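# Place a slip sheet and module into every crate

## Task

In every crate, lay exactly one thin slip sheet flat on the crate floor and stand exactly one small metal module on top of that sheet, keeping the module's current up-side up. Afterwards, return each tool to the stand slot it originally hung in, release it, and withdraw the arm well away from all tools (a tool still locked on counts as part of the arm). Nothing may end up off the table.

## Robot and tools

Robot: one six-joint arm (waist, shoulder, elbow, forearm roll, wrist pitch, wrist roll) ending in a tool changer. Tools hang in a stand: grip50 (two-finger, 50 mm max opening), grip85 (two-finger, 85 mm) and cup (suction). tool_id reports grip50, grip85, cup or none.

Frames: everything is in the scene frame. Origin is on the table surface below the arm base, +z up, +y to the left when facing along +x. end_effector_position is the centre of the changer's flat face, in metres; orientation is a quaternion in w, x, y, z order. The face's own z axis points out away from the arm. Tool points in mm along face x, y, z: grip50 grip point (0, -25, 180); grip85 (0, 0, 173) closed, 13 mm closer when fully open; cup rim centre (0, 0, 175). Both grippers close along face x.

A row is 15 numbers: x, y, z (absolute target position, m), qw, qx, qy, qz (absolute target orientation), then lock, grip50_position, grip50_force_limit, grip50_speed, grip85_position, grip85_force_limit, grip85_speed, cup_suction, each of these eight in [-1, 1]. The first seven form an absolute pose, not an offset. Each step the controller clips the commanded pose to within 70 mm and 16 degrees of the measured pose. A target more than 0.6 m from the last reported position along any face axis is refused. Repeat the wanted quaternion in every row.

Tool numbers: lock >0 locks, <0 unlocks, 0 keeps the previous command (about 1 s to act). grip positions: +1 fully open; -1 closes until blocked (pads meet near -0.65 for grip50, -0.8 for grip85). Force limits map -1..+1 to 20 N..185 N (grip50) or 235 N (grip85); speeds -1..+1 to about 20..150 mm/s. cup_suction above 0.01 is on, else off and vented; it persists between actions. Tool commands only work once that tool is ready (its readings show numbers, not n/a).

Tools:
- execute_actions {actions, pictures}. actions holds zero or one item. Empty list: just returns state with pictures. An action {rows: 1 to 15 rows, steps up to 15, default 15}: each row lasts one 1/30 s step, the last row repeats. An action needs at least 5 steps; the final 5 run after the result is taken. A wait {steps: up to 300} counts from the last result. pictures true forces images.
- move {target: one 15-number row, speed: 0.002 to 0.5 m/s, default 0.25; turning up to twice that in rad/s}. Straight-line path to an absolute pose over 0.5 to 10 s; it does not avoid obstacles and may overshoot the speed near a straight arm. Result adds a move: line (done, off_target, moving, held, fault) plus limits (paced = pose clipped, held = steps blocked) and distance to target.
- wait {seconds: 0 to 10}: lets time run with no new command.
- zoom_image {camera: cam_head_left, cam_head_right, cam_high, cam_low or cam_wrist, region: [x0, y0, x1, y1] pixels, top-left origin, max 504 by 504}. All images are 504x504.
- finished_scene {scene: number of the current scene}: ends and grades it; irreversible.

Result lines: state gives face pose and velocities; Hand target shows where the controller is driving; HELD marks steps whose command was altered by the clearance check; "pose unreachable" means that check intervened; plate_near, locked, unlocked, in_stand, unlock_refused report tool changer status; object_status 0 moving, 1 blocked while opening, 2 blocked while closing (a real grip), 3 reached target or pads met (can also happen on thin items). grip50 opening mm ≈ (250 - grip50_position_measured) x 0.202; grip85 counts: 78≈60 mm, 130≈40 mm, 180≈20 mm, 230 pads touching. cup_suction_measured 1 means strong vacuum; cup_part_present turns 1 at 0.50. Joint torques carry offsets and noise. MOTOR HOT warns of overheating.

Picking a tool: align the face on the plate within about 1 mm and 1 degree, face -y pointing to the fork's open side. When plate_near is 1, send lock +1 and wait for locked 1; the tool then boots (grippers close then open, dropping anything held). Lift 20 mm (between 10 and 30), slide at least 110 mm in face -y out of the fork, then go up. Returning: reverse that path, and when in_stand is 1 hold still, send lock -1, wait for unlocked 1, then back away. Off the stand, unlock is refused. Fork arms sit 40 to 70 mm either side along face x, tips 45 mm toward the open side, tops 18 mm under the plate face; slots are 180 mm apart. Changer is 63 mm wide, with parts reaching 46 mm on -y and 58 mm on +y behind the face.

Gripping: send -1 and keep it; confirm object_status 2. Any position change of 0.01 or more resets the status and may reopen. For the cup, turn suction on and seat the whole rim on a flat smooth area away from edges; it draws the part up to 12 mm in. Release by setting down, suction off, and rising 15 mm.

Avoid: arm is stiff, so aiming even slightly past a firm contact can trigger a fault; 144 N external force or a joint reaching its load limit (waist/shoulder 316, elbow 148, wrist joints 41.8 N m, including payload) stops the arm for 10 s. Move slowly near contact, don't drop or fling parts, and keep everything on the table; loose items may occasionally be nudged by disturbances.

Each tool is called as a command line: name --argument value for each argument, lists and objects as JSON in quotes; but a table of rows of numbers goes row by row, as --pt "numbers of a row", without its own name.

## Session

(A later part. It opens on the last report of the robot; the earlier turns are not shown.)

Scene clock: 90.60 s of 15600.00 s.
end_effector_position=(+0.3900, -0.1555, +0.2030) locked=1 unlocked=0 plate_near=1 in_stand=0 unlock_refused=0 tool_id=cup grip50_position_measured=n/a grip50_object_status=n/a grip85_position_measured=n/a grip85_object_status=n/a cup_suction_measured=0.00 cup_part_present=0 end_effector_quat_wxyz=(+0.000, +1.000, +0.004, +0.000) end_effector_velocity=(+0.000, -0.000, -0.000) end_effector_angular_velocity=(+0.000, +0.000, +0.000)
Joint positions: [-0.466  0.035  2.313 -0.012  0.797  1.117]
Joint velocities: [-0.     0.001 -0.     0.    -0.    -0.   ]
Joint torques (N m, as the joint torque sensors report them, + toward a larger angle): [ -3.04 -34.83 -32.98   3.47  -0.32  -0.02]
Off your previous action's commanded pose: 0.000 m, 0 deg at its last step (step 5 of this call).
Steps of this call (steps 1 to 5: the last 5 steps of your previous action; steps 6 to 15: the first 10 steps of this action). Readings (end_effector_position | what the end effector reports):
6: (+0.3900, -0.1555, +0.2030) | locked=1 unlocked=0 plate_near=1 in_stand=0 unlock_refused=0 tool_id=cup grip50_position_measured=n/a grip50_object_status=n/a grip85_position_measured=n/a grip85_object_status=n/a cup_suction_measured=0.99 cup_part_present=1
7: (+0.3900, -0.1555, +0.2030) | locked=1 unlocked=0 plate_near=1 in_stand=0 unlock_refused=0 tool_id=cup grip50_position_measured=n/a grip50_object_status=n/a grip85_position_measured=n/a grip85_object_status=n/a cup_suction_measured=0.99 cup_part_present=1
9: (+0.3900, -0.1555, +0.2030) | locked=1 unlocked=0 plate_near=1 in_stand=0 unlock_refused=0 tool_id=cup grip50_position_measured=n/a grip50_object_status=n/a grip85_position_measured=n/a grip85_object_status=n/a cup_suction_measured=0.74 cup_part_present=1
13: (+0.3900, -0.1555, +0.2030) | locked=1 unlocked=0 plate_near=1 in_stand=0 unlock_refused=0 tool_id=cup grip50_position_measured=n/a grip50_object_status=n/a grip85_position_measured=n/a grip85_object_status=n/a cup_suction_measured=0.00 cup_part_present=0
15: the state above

Now rise vertically, then go to sheet 2.

move --target '[0.390,-0.1555,0.255,0,1,0.0044,0,1,1,0,0,1,0,0,0]' --speed 0.15

move --target '[0.4015,0.026,0.235,0,0.6528,0.7576,0,1,1,0,0,1,0,0,0]' --speed 0.25

Scene clock: 91.80 s of 15600.00 s.
end_effector_position=(+0.3900, -0.1555, +0.2550) locked=1 unlocked=0 plate_near=1 in_stand=0 unlock_refused=0 tool_id=cup grip50_position_measured=n/a grip50_object_status=n/a grip85_position_measured=n/a grip85_object_status=n/a cup_suction_measured=0.00 cup_part_present=0 end_effector_quat_wxyz=(+0.000, +1.000, +0.004, -0.000) end_effector_velocity=(-0.000, +0.000, +0.001) end_effector_angular_velocity=(+0.001, +0.002, +0.001)
Joint positions: [-0.465 -0.038  2.262 -0.011  0.921  1.117]
Joint velocities: [ 0.    -0.001 -0.001 -0.     0.004 -0.001]
Joint torques (N m, as the joint torque sensors report them, + toward a larger angle): [ -2.97 -33.05 -39.36   3.66   0.05   0.  ]
Hand target: +0.390, -0.156, +0.255; +0.000, +1.000, +0.004, -0.000
Off your previous action's commanded pose: 0.000 m, 0 deg at its last step (step 5 of this call).
Off the commanded pose: 0.000 m, 0 deg.
Kept back: nothing.
move: done

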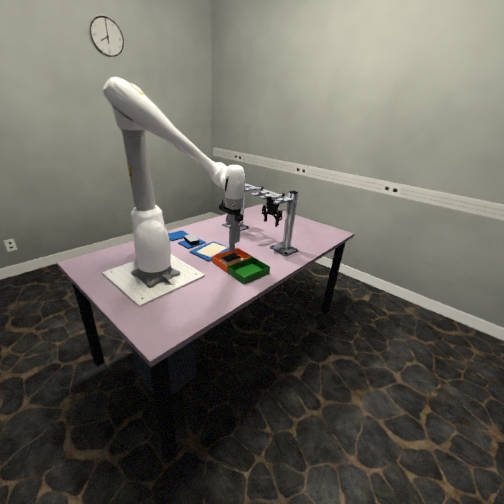

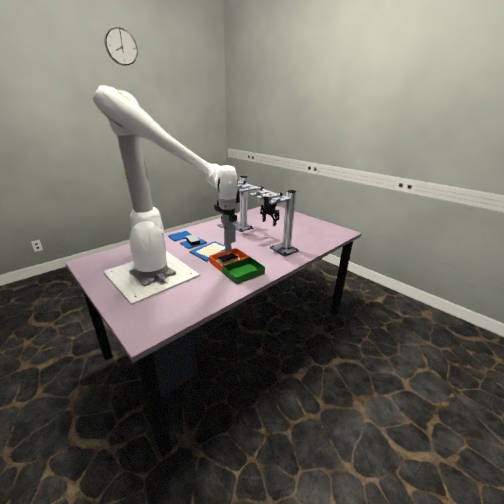

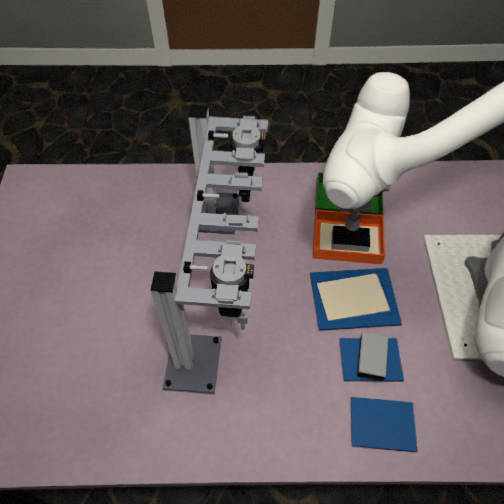

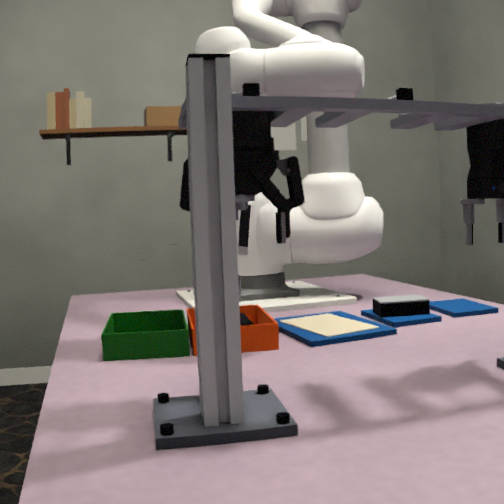

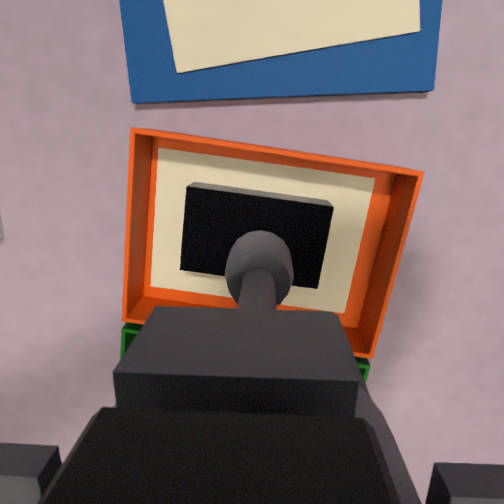

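Scene clock: 95.60 s of 15600.00 s.
end_effector_position=(+0.4019, +0.0262, +0.2350) locked=1 unlocked=0 plate_near=1 in_stand=0 unlock_refused=0 tool_id=cup grip50_position_measured=n/a grip50_object_status=n/a grip85_position_measured=n/a grip85_object_status=n/a cup_suction_measured=0.00 cup_part_present=0 end_effector_quat_wxyz=(+0.000, +0.653, +0.758, +0.000) end_effector_velocity=(-0.000, +0.000, -0.001) end_effector_angular_velocity=(+0.001, +0.001, +0.003)
Joint positions: [-0.027 -0.036  2.309 -0.008  0.875 -0.157]
Joint velocities: [ 0.     0.001  0.     0.001 -0.    -0.003]
Joint torques (N m, as the joint torque sensors report them, + toward a larger angle): [ -2.46 -32.19 -38.22   3.65  -0.07  -0.04]
Hand target: +0.402, +0.026, +0.235; +0.000, +0.653, +0.758, +0.000
Off the commanded pose: 0.000 m, 0 deg.
Kept back: nothing.
move: done

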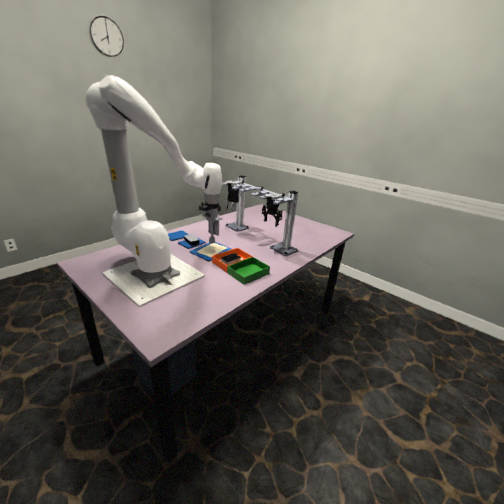

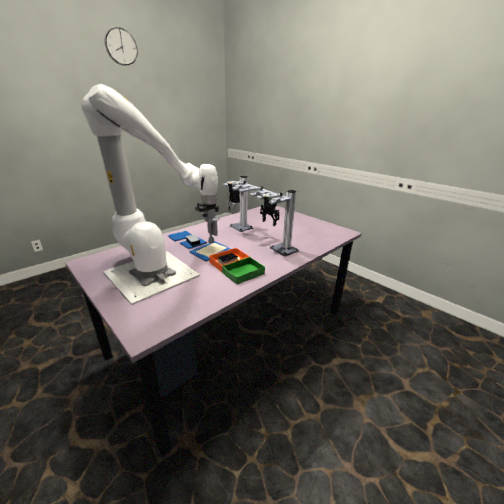

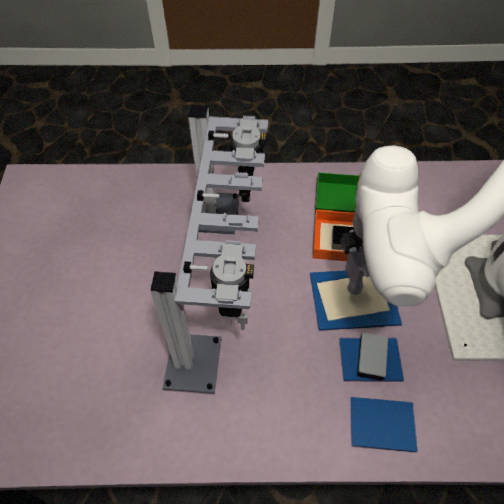

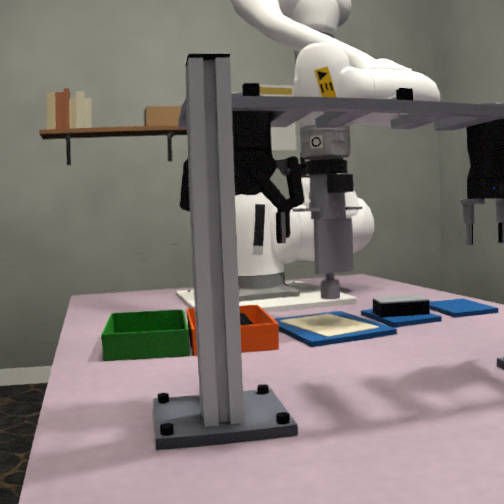

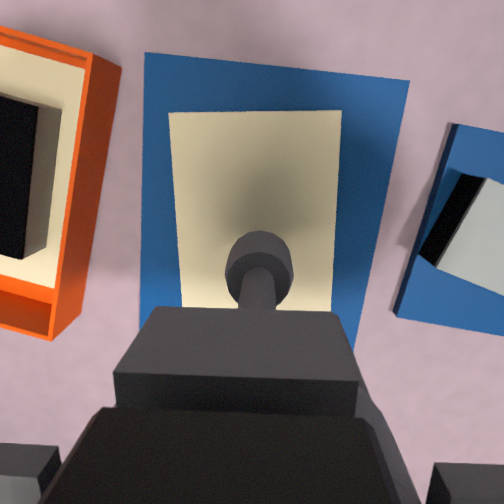

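move --target '[0.4015,0.026,0.192,0,0.6528,0.7576,0,1,1,0,0,1,0,0,1]' --speed 0.12

execute_actions --actions '[{"rows":[[0.4015,0.026,0.191,0,0.6528,0.7576,0,1,1,0,0,1,0,0,1],[0.4015,0.026,0.190,0,0.6528,0.7576,0,1,1,0,0,1,0,0,1],[0.4015,0.026,0.189,0,0.6528,0.7576,0,1,1,0,0,1,0,0,1],[0.4015,0.026,0.188,0,0.6528,0.7576,0,1,1,0,0,1,0,0,1],[0.4015,0.026,0.187,0,0.6528,0.7576,0,1,1,0,0,1,0,0,1],[0.4015,0.026,0.186,0,0.6528,0.7576,0,1,1,0,0,1,0,0,1],[0.4015,0.026,0.185,0,0.6528,0.7576,0,1,1,0,0,1,0,0,1],[0.4015,0.026,0.184,0,0.6528,0.7576,0,1,1,0,0,1,0,0,1]],"steps":15}]'

Scene clock: 96.97 s of 15600.00 s.
end_effector_position=(+0.4015, +0.0260, +0.1920) locked=1 unlocked=0 plate_near=1 in_stand=0 unlock_refused=0 tool_id=cup grip50_position_measured=n/a grip50_object_status=n/a grip85_position_measured=n/a grip85_object_status=n/a cup_suction_measured=0.00 cup_part_present=0 end_effector_quat_wxyz=(-0.000, +0.653, +0.758, +0.000) end_effector_velocity=(-0.000, -0.000, -0.000) end_effector_angular_velocity=(+0.000, -0.000, -0.000)
Joint positions: [-0.028  0.028  2.351 -0.009  0.769 -0.157]
Joint velocities: [-0.     0.001  0.     0.    -0.001  0.   ]
Joint torques (N m, as the joint torque sensors report them, + toward a larger angle): [ -3.62 -35.6  -34.64   3.2    0.24  -0.02]
Hand target: +0.401, +0.026, +0.192; -0.000, +0.653, +0.758, +0.000
Off the commanded pose: 0.000 m, 0 deg.
Kept back: nothing.
move: done

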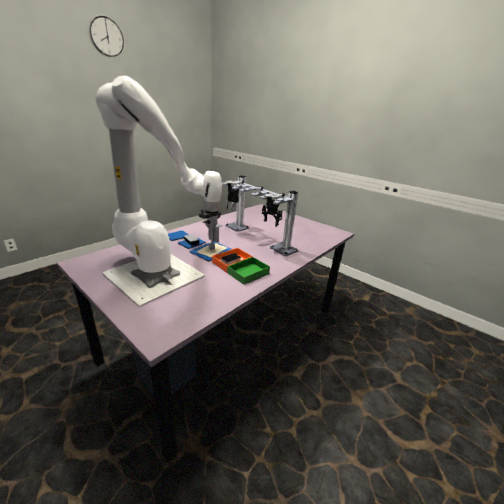

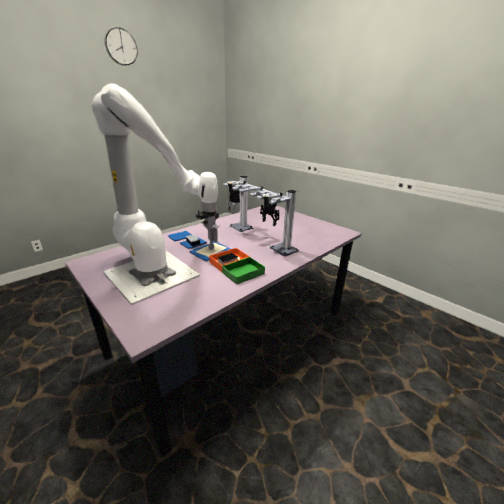

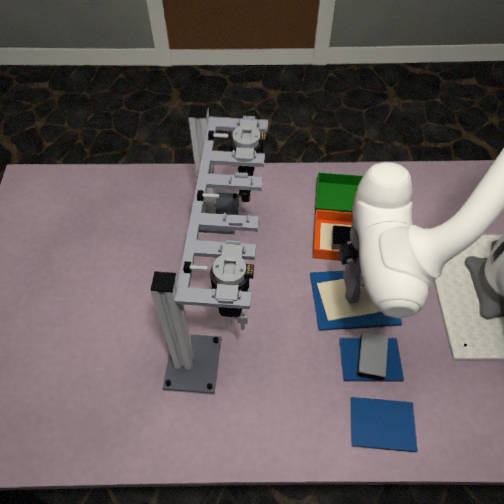

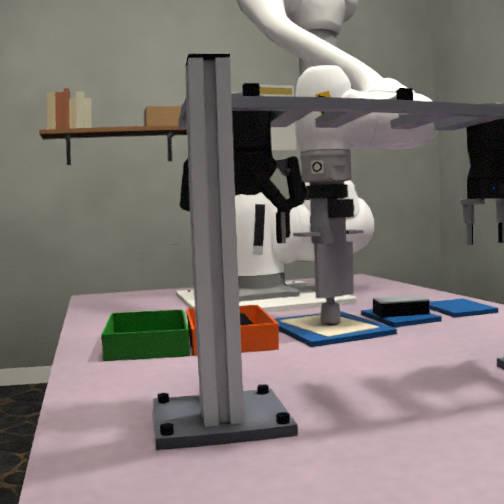

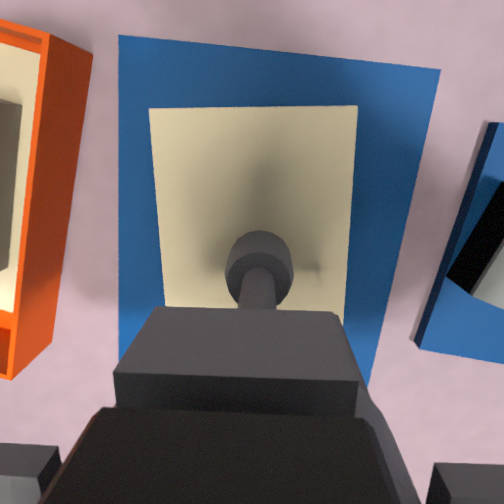

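Scene clock: 97.30 s of 15600.00 s.
end_effector_position=(+0.4015, +0.0260, +0.1847) locked=1 unlocked=0 plate_near=1 in_stand=0 unlock_refused=0 tool_id=cup grip50_position_measured=n/a grip50_object_status=n/a grip85_position_measured=n/a grip85_object_status=n/a cup_suction_measured=0.43 cup_part_present=0 end_effector_quat_wxyz=(-0.000, +0.653, +0.758, -0.000) end_effector_velocity=(+0.000, +0.000, -0.015) end_effector_angular_velocity=(+0.000, +0.001, +0.000)
Joint positions: [-0.028  0.04   2.357 -0.01   0.751 -0.157]
Joint velocities: [-0.     0.025  0.012 -0.    -0.036 -0.   ]
Joint torques (N m, as the joint torque sensors report them, + toward a larger angle): [ -2.53 -39.33 -35.84   3.35   0.03  -0.05]
Steps of this call (steps 1 to 10: the first 10 steps of this action). Readings (end_effector_position | what the end effector reports):
1: (+0.4015, +0.0260, +0.1920) | locked=1 unlocked=0 plate_near=1 in_stand=0 unlock_refused=0 tool_id=cup grip50_position_measured=n/a grip50_object_status=n/a grip85_position_measured=n/a grip85_object_status=n/a cup_suction_measured=0.00 cup_part_present=0
2: (+0.4015, +0.0260, +0.1916) | locked=1 unlocked=0 plate_near=1 in_stand=0 unlock_refused=0 tool_id=cup grip50_position_measured=n/a grip50_object_status=n/a grip85_position_measured=n/a grip85_object_status=n/a cup_suction_measured=0.00 cup_part_present=0
4: (+0.4015, +0.0260, +0.1902) | locked=1 unlocked=0 plate_near=1 in_stand=0 unlock_refused=0 tool_id=cup grip50_position_measured=n/a grip50_object_status=n/a grip85_position_measured=n/a grip85_object_status=n/a cup_suction_measured=0.00 cup_part_present=0
8: (+0.4015, +0.0260, +0.1864) | locked=1 unlocked=0 plate_near=1 in_stand=0 unlock_refused=0 tool_id=cup grip50_position_measured=n/a grip50_object_status=n/a grip85_position_measured=n/a grip85_object_status=n/a cup_suction_measured=0.20 cup_part_present=0
10: the state above

execute_actions --actions '[{"rows":[[0.4015,0.026,0.184,0,0.6528,0.7576,0,1,1,0,0,1,0,0,1]],"steps":10}]'

move --target '[0.4015,0.026,0.25,0,0.6528,0.7576,0,1,1,0,0,1,0,0,1]' --speed 0.12

Scene clock: 97.63 s of 15600.00 s.
end_effector_position=(+0.4015, +0.0260, +0.1840) locked=1 unlocked=0 plate_near=1 in_stand=0 unlock_refused=0 tool_id=cup grip50_position_measured=n/a grip50_object_status=n/a grip85_position_measured=n/a grip85_object_status=n/a cup_suction_measured=0.86 cup_part_present=1 end_effector_quat_wxyz=(+0.000, +0.653, +0.758, +0.000) end_effector_velocity=(+0.000, -0.000, -0.000) end_effector_angular_velocity=(+0.000, +0.001, +0.000)
Joint positions: [-0.028  0.042  2.358 -0.01   0.749 -0.157]
Joint velocities: [-0.     0.001 -0.     0.     0.    -0.001]
Joint torques (N m, as the joint torque sensors report them, + toward a larger angle): [ -3.19 -36.78 -33.74   3.3    0.03   0.01]
Off your previous action's commanded pose: 0.000 m, 0 deg at its last step (step 5 of this call).
Steps of this call (steps 1 to 5: the last 5 steps of your previous action; steps 6 to 10: the first 5 steps of this action). Readings (end_effector_position | what the end effector reports):
6: (+0.4015, +0.0260, +0.1840) | locked=1 unlocked=0 plate_near=1 in_stand=0 unlock_refused=0 tool_id=cup grip50_position_measured=n/a grip50_object_status=n/a grip85_position_measured=n/a grip85_object_status=n/a cup_suction_measured=0.83 cup_part_present=1
7: (+0.4015, +0.0260, +0.1840) | locked=1 unlocked=0 plate_near=1 in_stand=0 unlock_refused=0 tool_id=cup grip50_position_measured=n/a grip50_object_status=n/a grip85_position_measured=n/a grip85_object_status=n/a cup_suction_measured=0.84 cup_part_present=1
9: (+0.4015, +0.0260, +0.1840) | locked=1 unlocked=0 plate_near=1 in_stand=0 unlock_refused=0 tool_id=cup grip50_position_measured=n/a grip50_object_status=n/a grip85_position_measured=n/a grip85_object_status=n/a cup_suction_measured=0.86 cup_part_present=1
10: the state above

Scene clock: 98.93 s of 15600.00 s.
end_effector_position=(+0.4016, +0.0260, +0.2500) locked=1 unlocked=0 plate_near=1 in_stand=0 unlock_refused=0 tool_id=cup grip50_position_measured=n/a grip50_object_status=n/a grip85_position_measured=n/a grip85_object_status=n/a cup_suction_measured=0.88 cup_part_present=1 end_effector_quat_wxyz=(+0.000, +0.653, +0.758, -0.000) end_effector_velocity=(+0.000, -0.000, +0.001) end_effector_angular_velocity=(-0.000, -0.001, +0.001)
Joint positions: [-0.027 -0.057  2.294 -0.008  0.911 -0.157]
Joint velocities: [-0.    -0.001 -0.001  0.     0.001 -0.001]
Joint torques (N m, as the joint torque sensors report them, + toward a larger angle): [ -3.19 -31.67 -39.55   3.79   0.16  -0.01]
Hand target: +0.402, +0.026, +0.250; +0.000, +0.653, +0.758, -0.000
Off your previous action's commanded pose: 0.000 m, 0 deg at its last step (step 5 of this call).
Off the commanded pose: 0.000 m, 0 deg.
Kept back: nothing.
move: done

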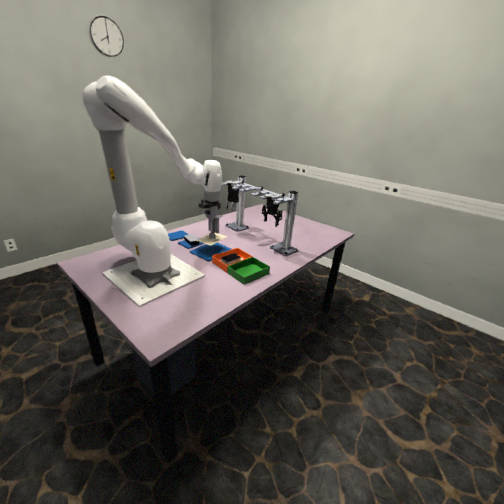

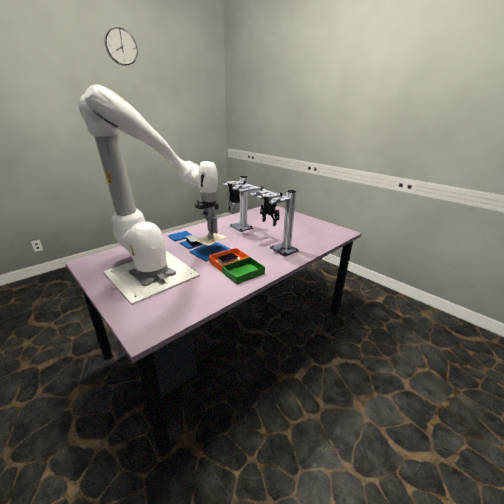

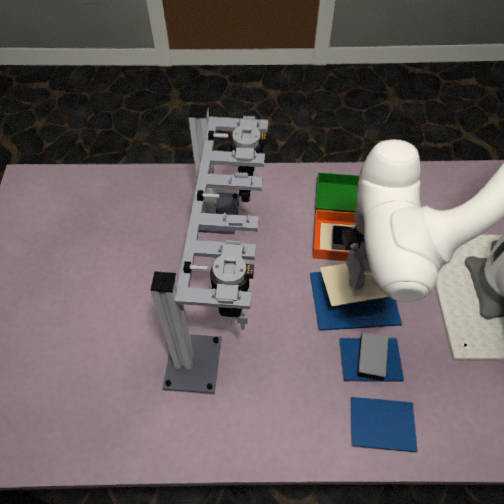

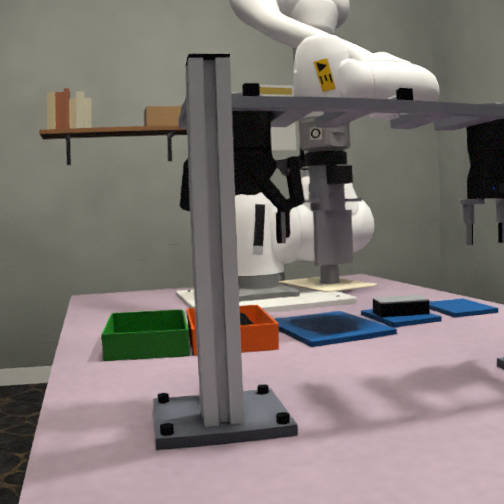

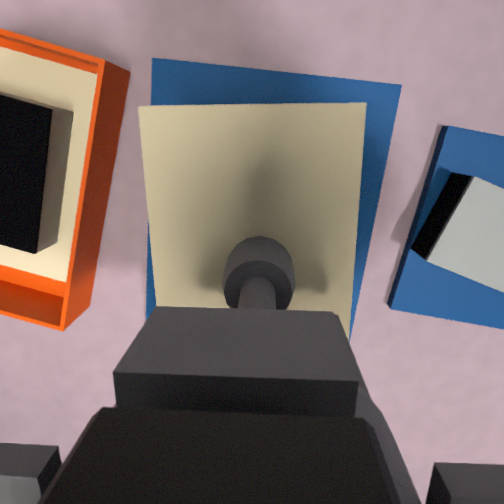

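move --target '[0.372,-0.293,0.25,0,0.7518,0.6593,0,1,1,0,0,1,0,0,1]' --speed 0.2

move --target '[0.372,-0.293,0.222,0,0.7518,0.6593,0,1,1,0,0,1,0,0,1]' --speed 0.08

Scene clock: 101.20 s of 15600.00 s.
end_effector_position=(+0.3713, -0.2933, +0.2499) locked=1 unlocked=0 plate_near=1 in_stand=0 unlock_refused=0 tool_id=cup grip50_position_measured=n/a grip50_object_status=n/a grip85_position_measured=n/a grip85_object_status=n/a cup_suction_measured=0.88 cup_part_present=1 end_effector_quat_wxyz=(-0.000, +0.752, +0.659, -0.000) end_effector_velocity=(-0.000, -0.000, +0.000) end_effector_angular_velocity=(+0.001, +0.000, -0.001)
Joint positions: [-0.745  0.051  2.181 -0.013  0.911 -0.594]
Joint velocities: [-0.001 -0.    -0.001  0.     0.002 -0.   ]
Joint torques (N m, as the joint torque sensors report them, + toward a larger angle): [ -3.19 -42.95 -38.84   3.67  -0.03  -0.16]
Hand target: +0.371, -0.293, +0.250; -0.000, +0.752, +0.659, -0.000
Off the commanded pose: 0.001 m, 0 deg.
Kept back: nothing.
move: done

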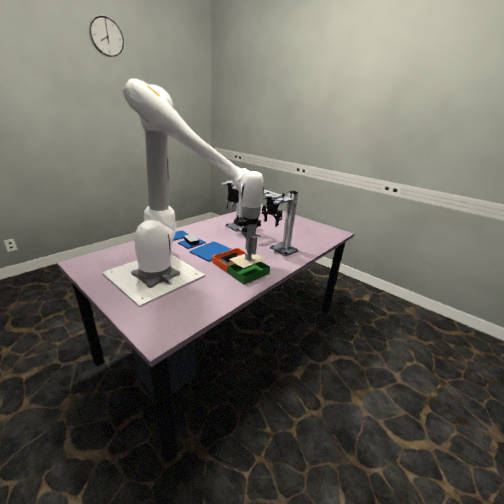

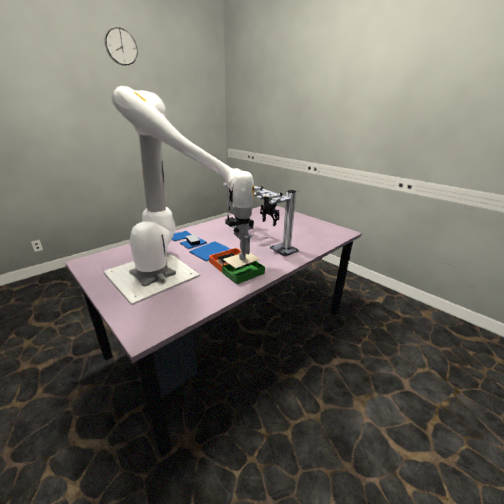

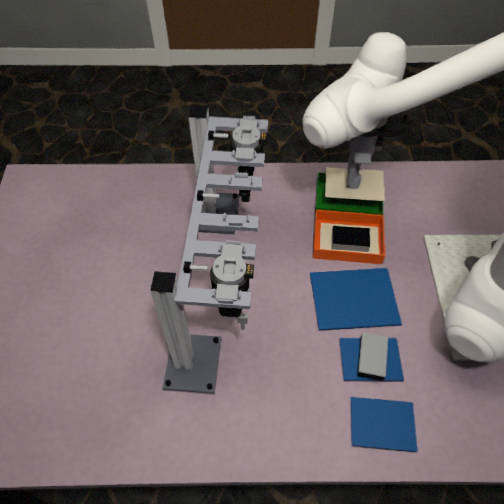

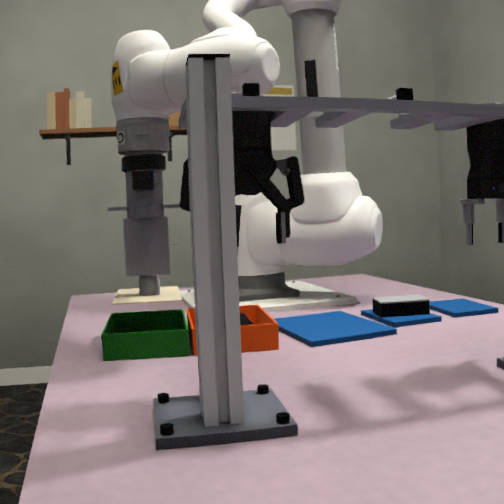

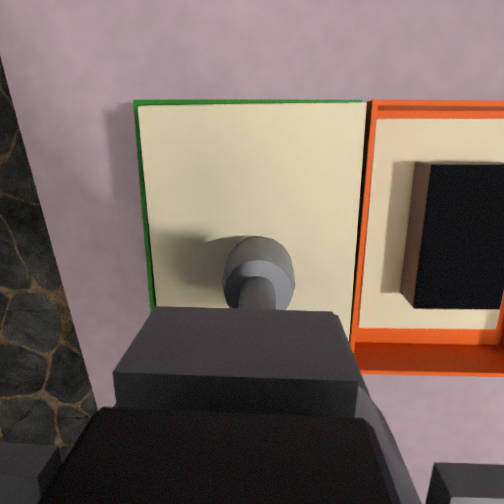

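Scene clock: 101.97 s of 15600.00 s.
end_effector_position=(+0.3720, -0.2930, +0.2220) locked=1 unlocked=0 plate_near=1 in_stand=0 unlock_refused=0 tool_id=cup grip50_position_measured=n/a grip50_object_status=n/a grip85_position_measured=n/a grip85_object_status=n/a cup_suction_measured=0.88 cup_part_present=1 end_effector_quat_wxyz=(+0.000, +0.752, +0.659, +0.000) end_effector_velocity=(-0.000, +0.000, -0.001) end_effector_angular_velocity=(+0.001, +0.001, +0.000)
Joint positions: [-0.745  0.087  2.207 -0.013  0.849 -0.593]
Joint velocities: [ 0.     0.002  0.     0.    -0.    -0.   ]
Joint torques (N m, as the joint torque sensors report them, + toward a larger angle): [ -3.48 -45.09 -37.43   3.57  -0.09   0.  ]
Hand target: +0.372, -0.293, +0.222; -0.000, +0.752, +0.659, +0.000
Off the commanded pose: 0.000 m, 0 deg.
Kept back: nothing.
move: done

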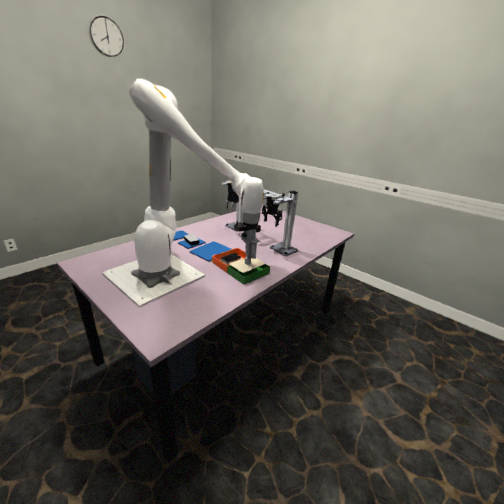

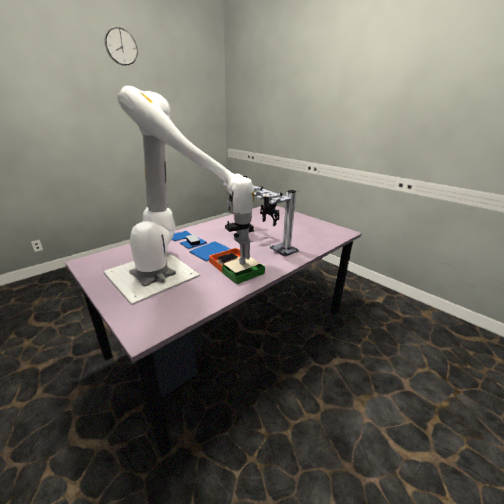

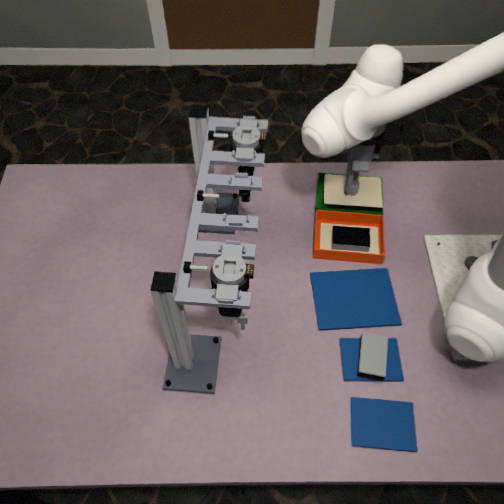

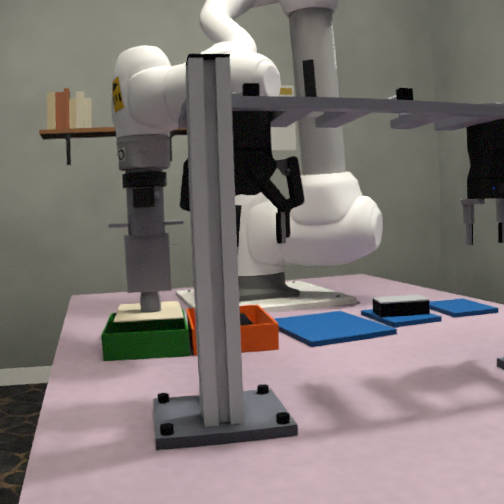

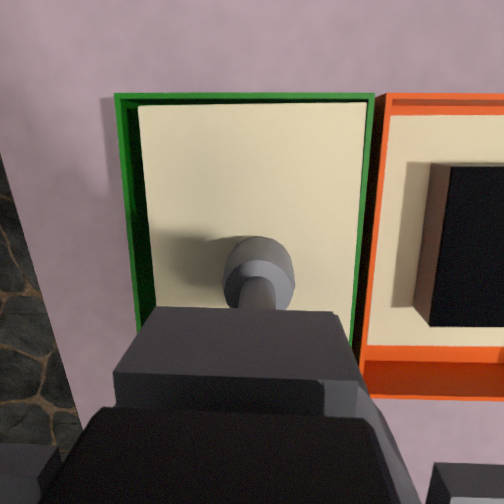

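zoom_image --camera "cam_wrist" --region '[100, 80, 400, 320]'

Region (100, 80, 400, 320) of cam_wrist's 504x504 image, scaled by 1.680, with more detail than that image has; it fills the top 403 rows of this view, and the rest is white.

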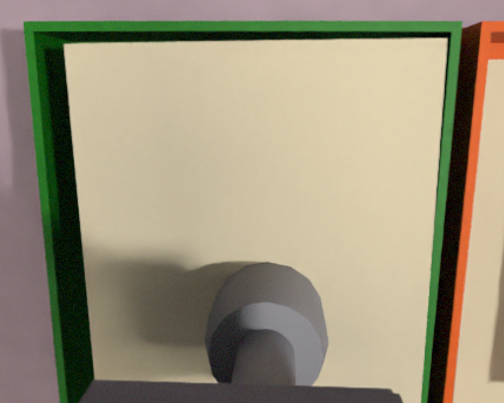

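move --target '[0.3713,-0.2983,0.222,0,0.7570,0.6534,0,1,1,0,0,1,0,0,1]' --speed 0.03

zoom_image --camera "cam_wrist" --region '[100, 80, 400, 320]'

Scene clock: 104.20 s of 15600.00 s.
end_effector_position=(+0.3713, -0.2983, +0.2220) locked=1 unlocked=0 plate_near=1 in_stand=0 unlock_refused=0 tool_id=cup grip50_position_measured=n/a grip50_object_status=n/a grip85_position_measured=n/a grip85_object_status=n/a cup_suction_measured=0.88 cup_part_present=1 end_effector_quat_wxyz=(-0.000, +0.757, +0.653, +0.000) end_effector_velocity=(+0.000, -0.001, +0.000) end_effector_angular_velocity=(-0.001, -0.000, -0.001)
Joint positions: [-0.754  0.091  2.202 -0.013  0.849 -0.586]
Joint velocities: [-0.001  0.    -0.001 -0.    -0.     0.001]
Joint torques (N m, as the joint torque sensors report them, + toward a larger angle): [ -2.45 -46.46 -37.47   3.54   0.04   0.09]
Hand target: +0.371, -0.298, +0.222; -0.000, +0.757, +0.653, -0.000
Off the commanded pose: 0.000 m, 0 deg.
Kept back: nothing.
move: done

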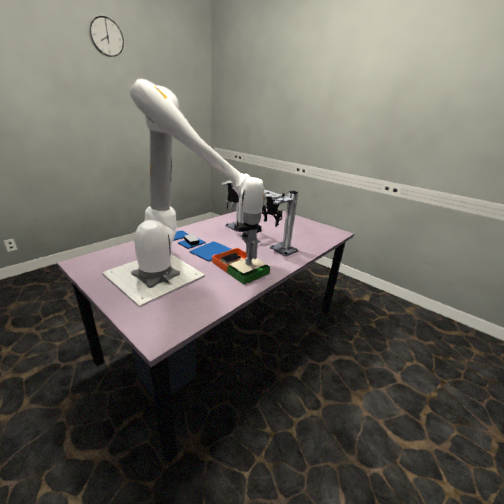

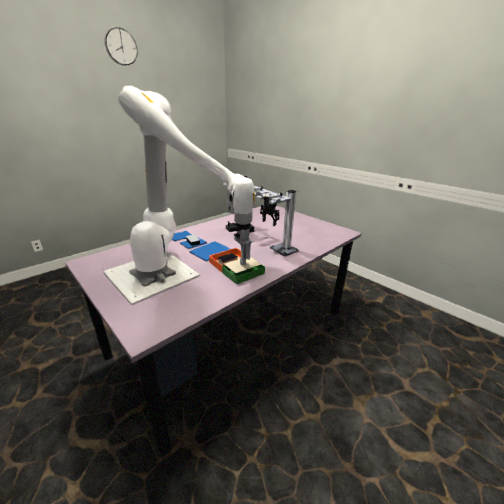

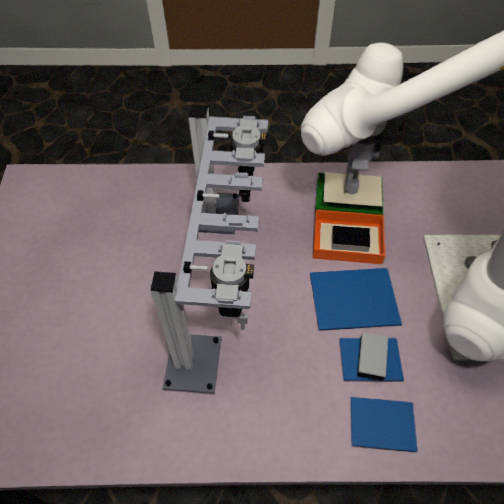

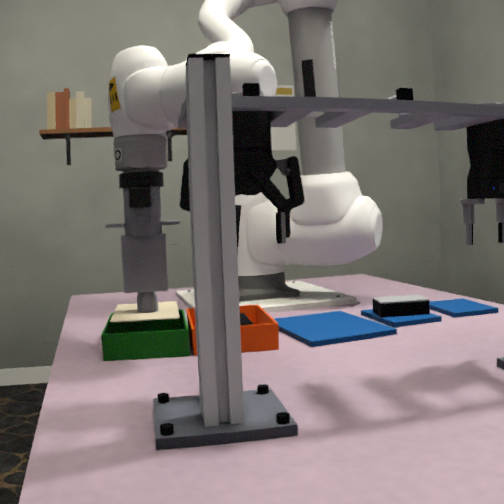

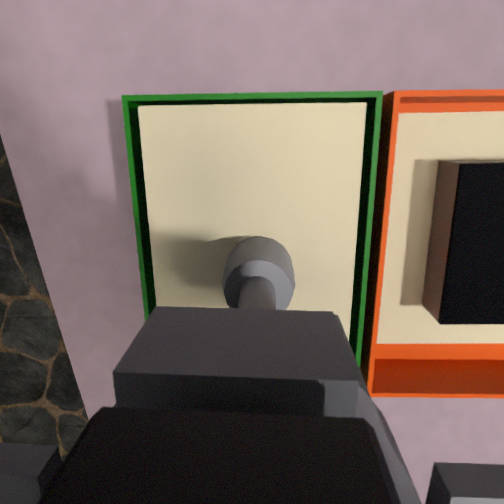

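Region (100, 80, 400, 320) of cam_wrist's 504x504 image, scaled by 1.680, with more detail than that image has; it fills the top 403 rows of this view, and the rest is white.

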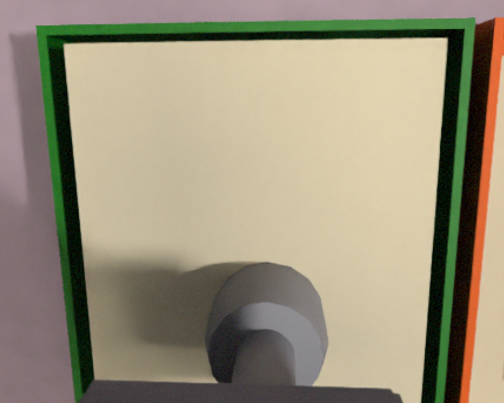

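move --target '[0.3713,-0.2983,0.180,0,0.7570,0.6534,0,1,1,0,0,1,0,0,1]' --speed 0.06

execute_actions --actions '[{"rows":[[0.3713,-0.2983,0.179,0,0.7570,0.6534,0,1,1,0,0,1,0,0,1],[0.3713,-0.2983,0.178,0,0.7570,0.6534,0,1,1,0,0,1,0,0,1],[0.3713,-0.2983,0.177,0,0.7570,0.6534,0,1,1,0,0,1,0,0,1],[0.3713,-0.2983,0.176,0,0.7570,0.6534,0,1,1,0,0,1,0,0,1],[0.3713,-0.2983,0.1755,0,0.7570,0.6534,0,1,1,0,0,1,0,0,1],[0.3713,-0.2983,0.175,0,0.7570,0.6534,0,1,1,0,0,1,0,0,1],[0.3713,-0.2983,0.175,0,0.7570,0.6534,0,1,1,0,0,1,0,0,1],[0.3713,-0.2983,0.175,0,0.7570,0.6534,0,1,1,0,0,1,0,0,1],[0.3713,-0.2983,0.175,0,0.7570,0.6534,0,1,1,0,0,1,0,0,0]],"steps":15}]' --pictures true

Scene clock: 105.73 s of 15600.00 s.
end_effector_position=(+0.3713, -0.2983, +0.1800) locked=1 unlocked=0 plate_near=1 in_stand=0 unlock_refused=0 tool_id=cup grip50_position_measured=n/a grip50_object_status=n/a grip85_position_measured=n/a grip85_object_status=n/a cup_suction_measured=0.88 cup_part_present=1 end_effector_quat_wxyz=(+0.000, +0.757, +0.653, +0.000) end_effector_velocity=(+0.000, -0.000, +0.000) end_effector_angular_velocity=(-0.002, -0.003, -0.001)
Joint positions: [-0.755  0.15   2.237 -0.014  0.755 -0.585]
Joint velocities: [-0.    -0.001  0.     0.    -0.003  0.   ]
Joint torques (N m, as the joint torque sensors report them, + toward a larger angle): [ -2.73 -48.12 -33.95   3.16   0.18  -0.06]
Hand target: +0.371, -0.298, +0.180; -0.000, +0.757, +0.653, +0.000
Off the commanded pose: 0.000 m, 0 deg.
Kept back: nothing.
move: done

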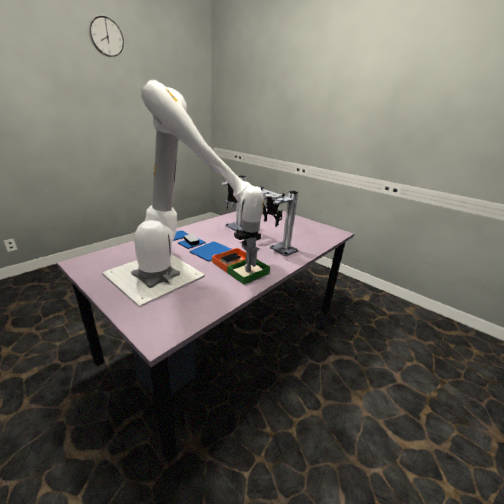

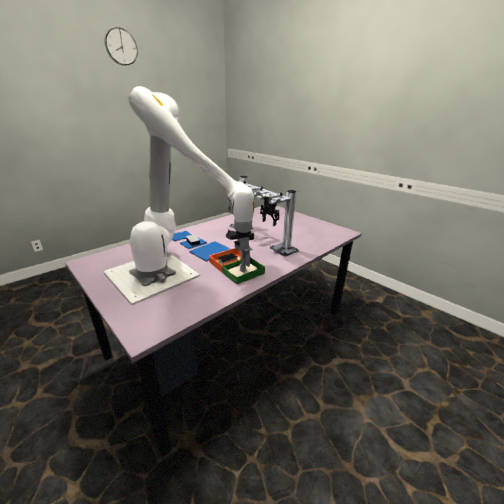

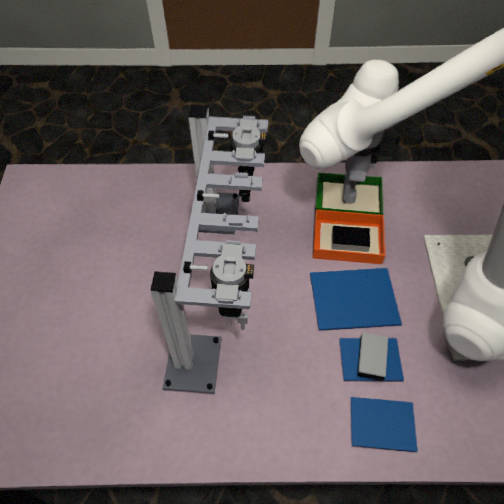

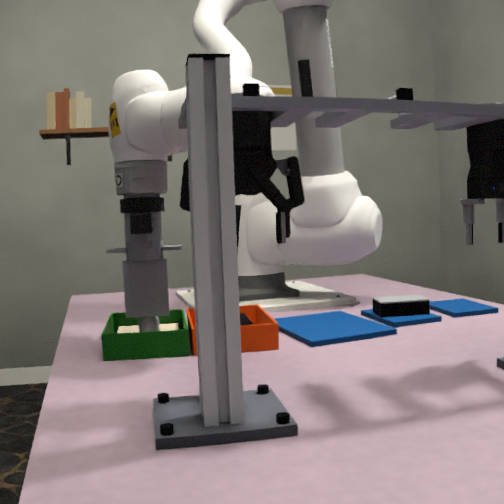

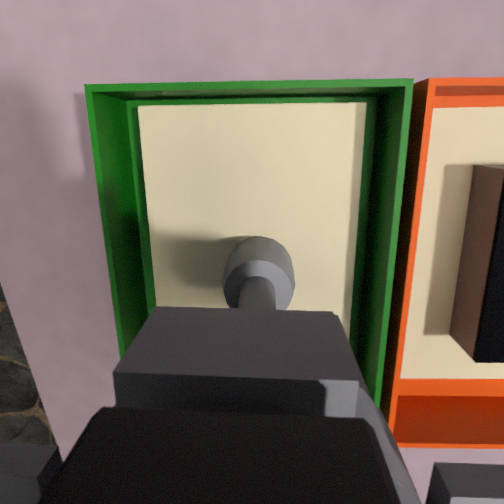

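Scene clock: 106.07 s of 15600.00 s.
end_effector_position=(+0.3713, -0.2983, +0.1751) locked=1 unlocked=0 plate_near=1 in_stand=0 unlock_refused=0 tool_id=cup grip50_position_measured=n/a grip50_object_status=n/a grip85_position_measured=n/a grip85_object_status=n/a cup_suction_measured=0.12 cup_part_present=0 end_effector_quat_wxyz=(-0.000, +0.757, +0.653, +0.000) end_effector_velocity=(+0.000, -0.000, -0.003) end_effector_angular_velocity=(-0.000, -0.001, -0.000)
Joint positions: [-0.755  0.158  2.241 -0.014  0.745 -0.585]
Joint velocities: [ 0.     0.004  0.001  0.    -0.006  0.001]
Joint torques (N m, as the joint torque sensors report them, + toward a larger angle): [ -2.72 -50.01 -33.35   3.17   0.2   -0.11]
Steps of this call (steps 1 to 10: the first 10 steps of this action). Readings (end_effector_position | what the end effector reports):
1: (+0.3713, -0.2983, +0.1800) | locked=1 unlocked=0 plate_near=1 in_stand=0 unlock_refused=0 tool_id=cup grip50_position_measured=n/a grip50_object_status=n/a grip85_position_measured=n/a grip85_object_status=n/a cup_suction_measured=0.88 cup_part_present=1
2: (+0.3713, -0.2983, +0.1796) | locked=1 unlocked=0 plate_near=1 in_stand=0 unlock_refused=0 tool_id=cup grip50_position_measured=n/a grip50_object_status=n/a grip85_position_measured=n/a grip85_object_status=n/a cup_suction_measured=0.88 cup_part_present=1
4: (+0.3713, -0.2983, +0.1782) | locked=1 unlocked=0 plate_near=1 in_stand=0 unlock_refused=0 tool_id=cup grip50_position_measured=n/a grip50_object_status=n/a grip85_position_measured=n/a grip85_object_status=n/a cup_suction_measured=0.88 cup_part_present=1
8: (+0.3713, -0.2983, +0.1755) | locked=1 unlocked=0 plate_near=1 in_stand=0 unlock_refused=0 tool_id=cup grip50_position_measured=n/a grip50_object_status=n/a grip85_position_measured=n/a grip85_object_status=n/a cup_suction_measured=0.88 cup_part_present=1
10: the state above

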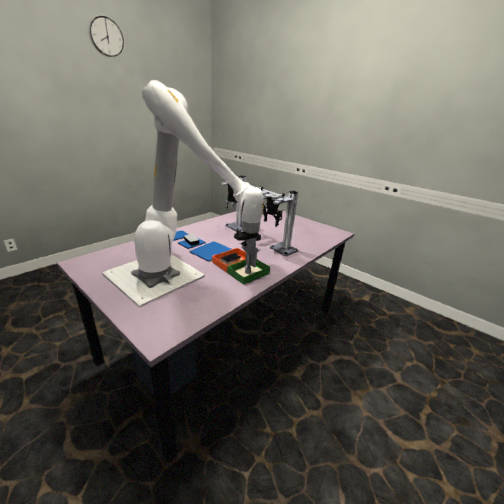

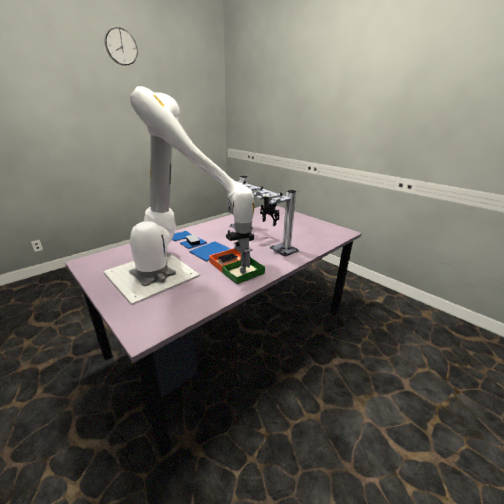

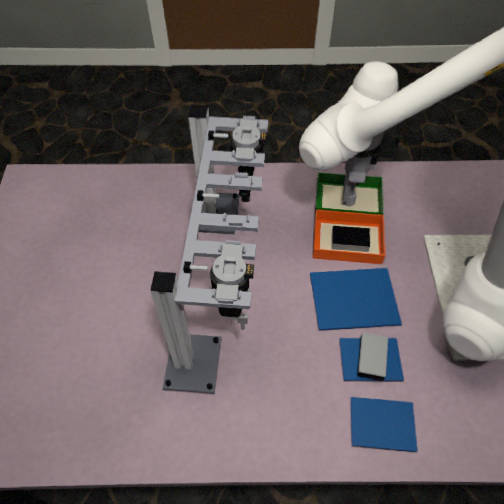

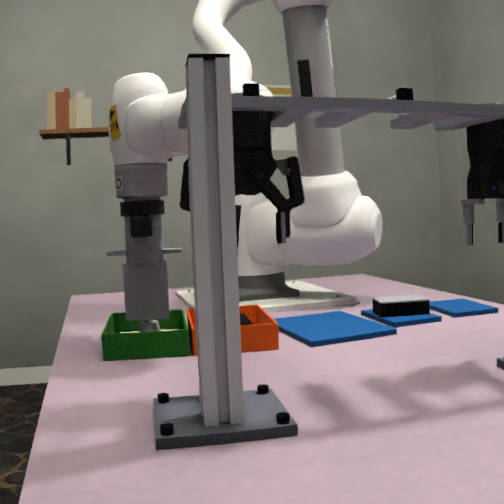

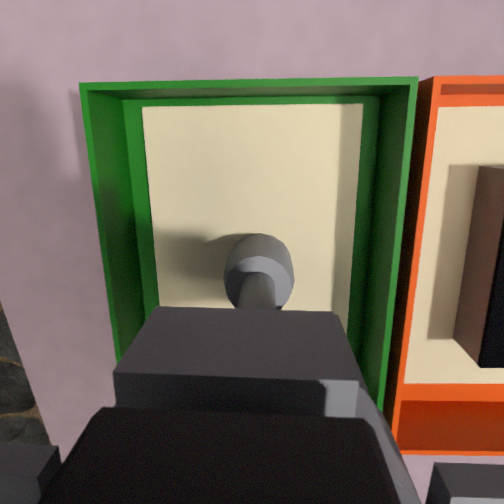

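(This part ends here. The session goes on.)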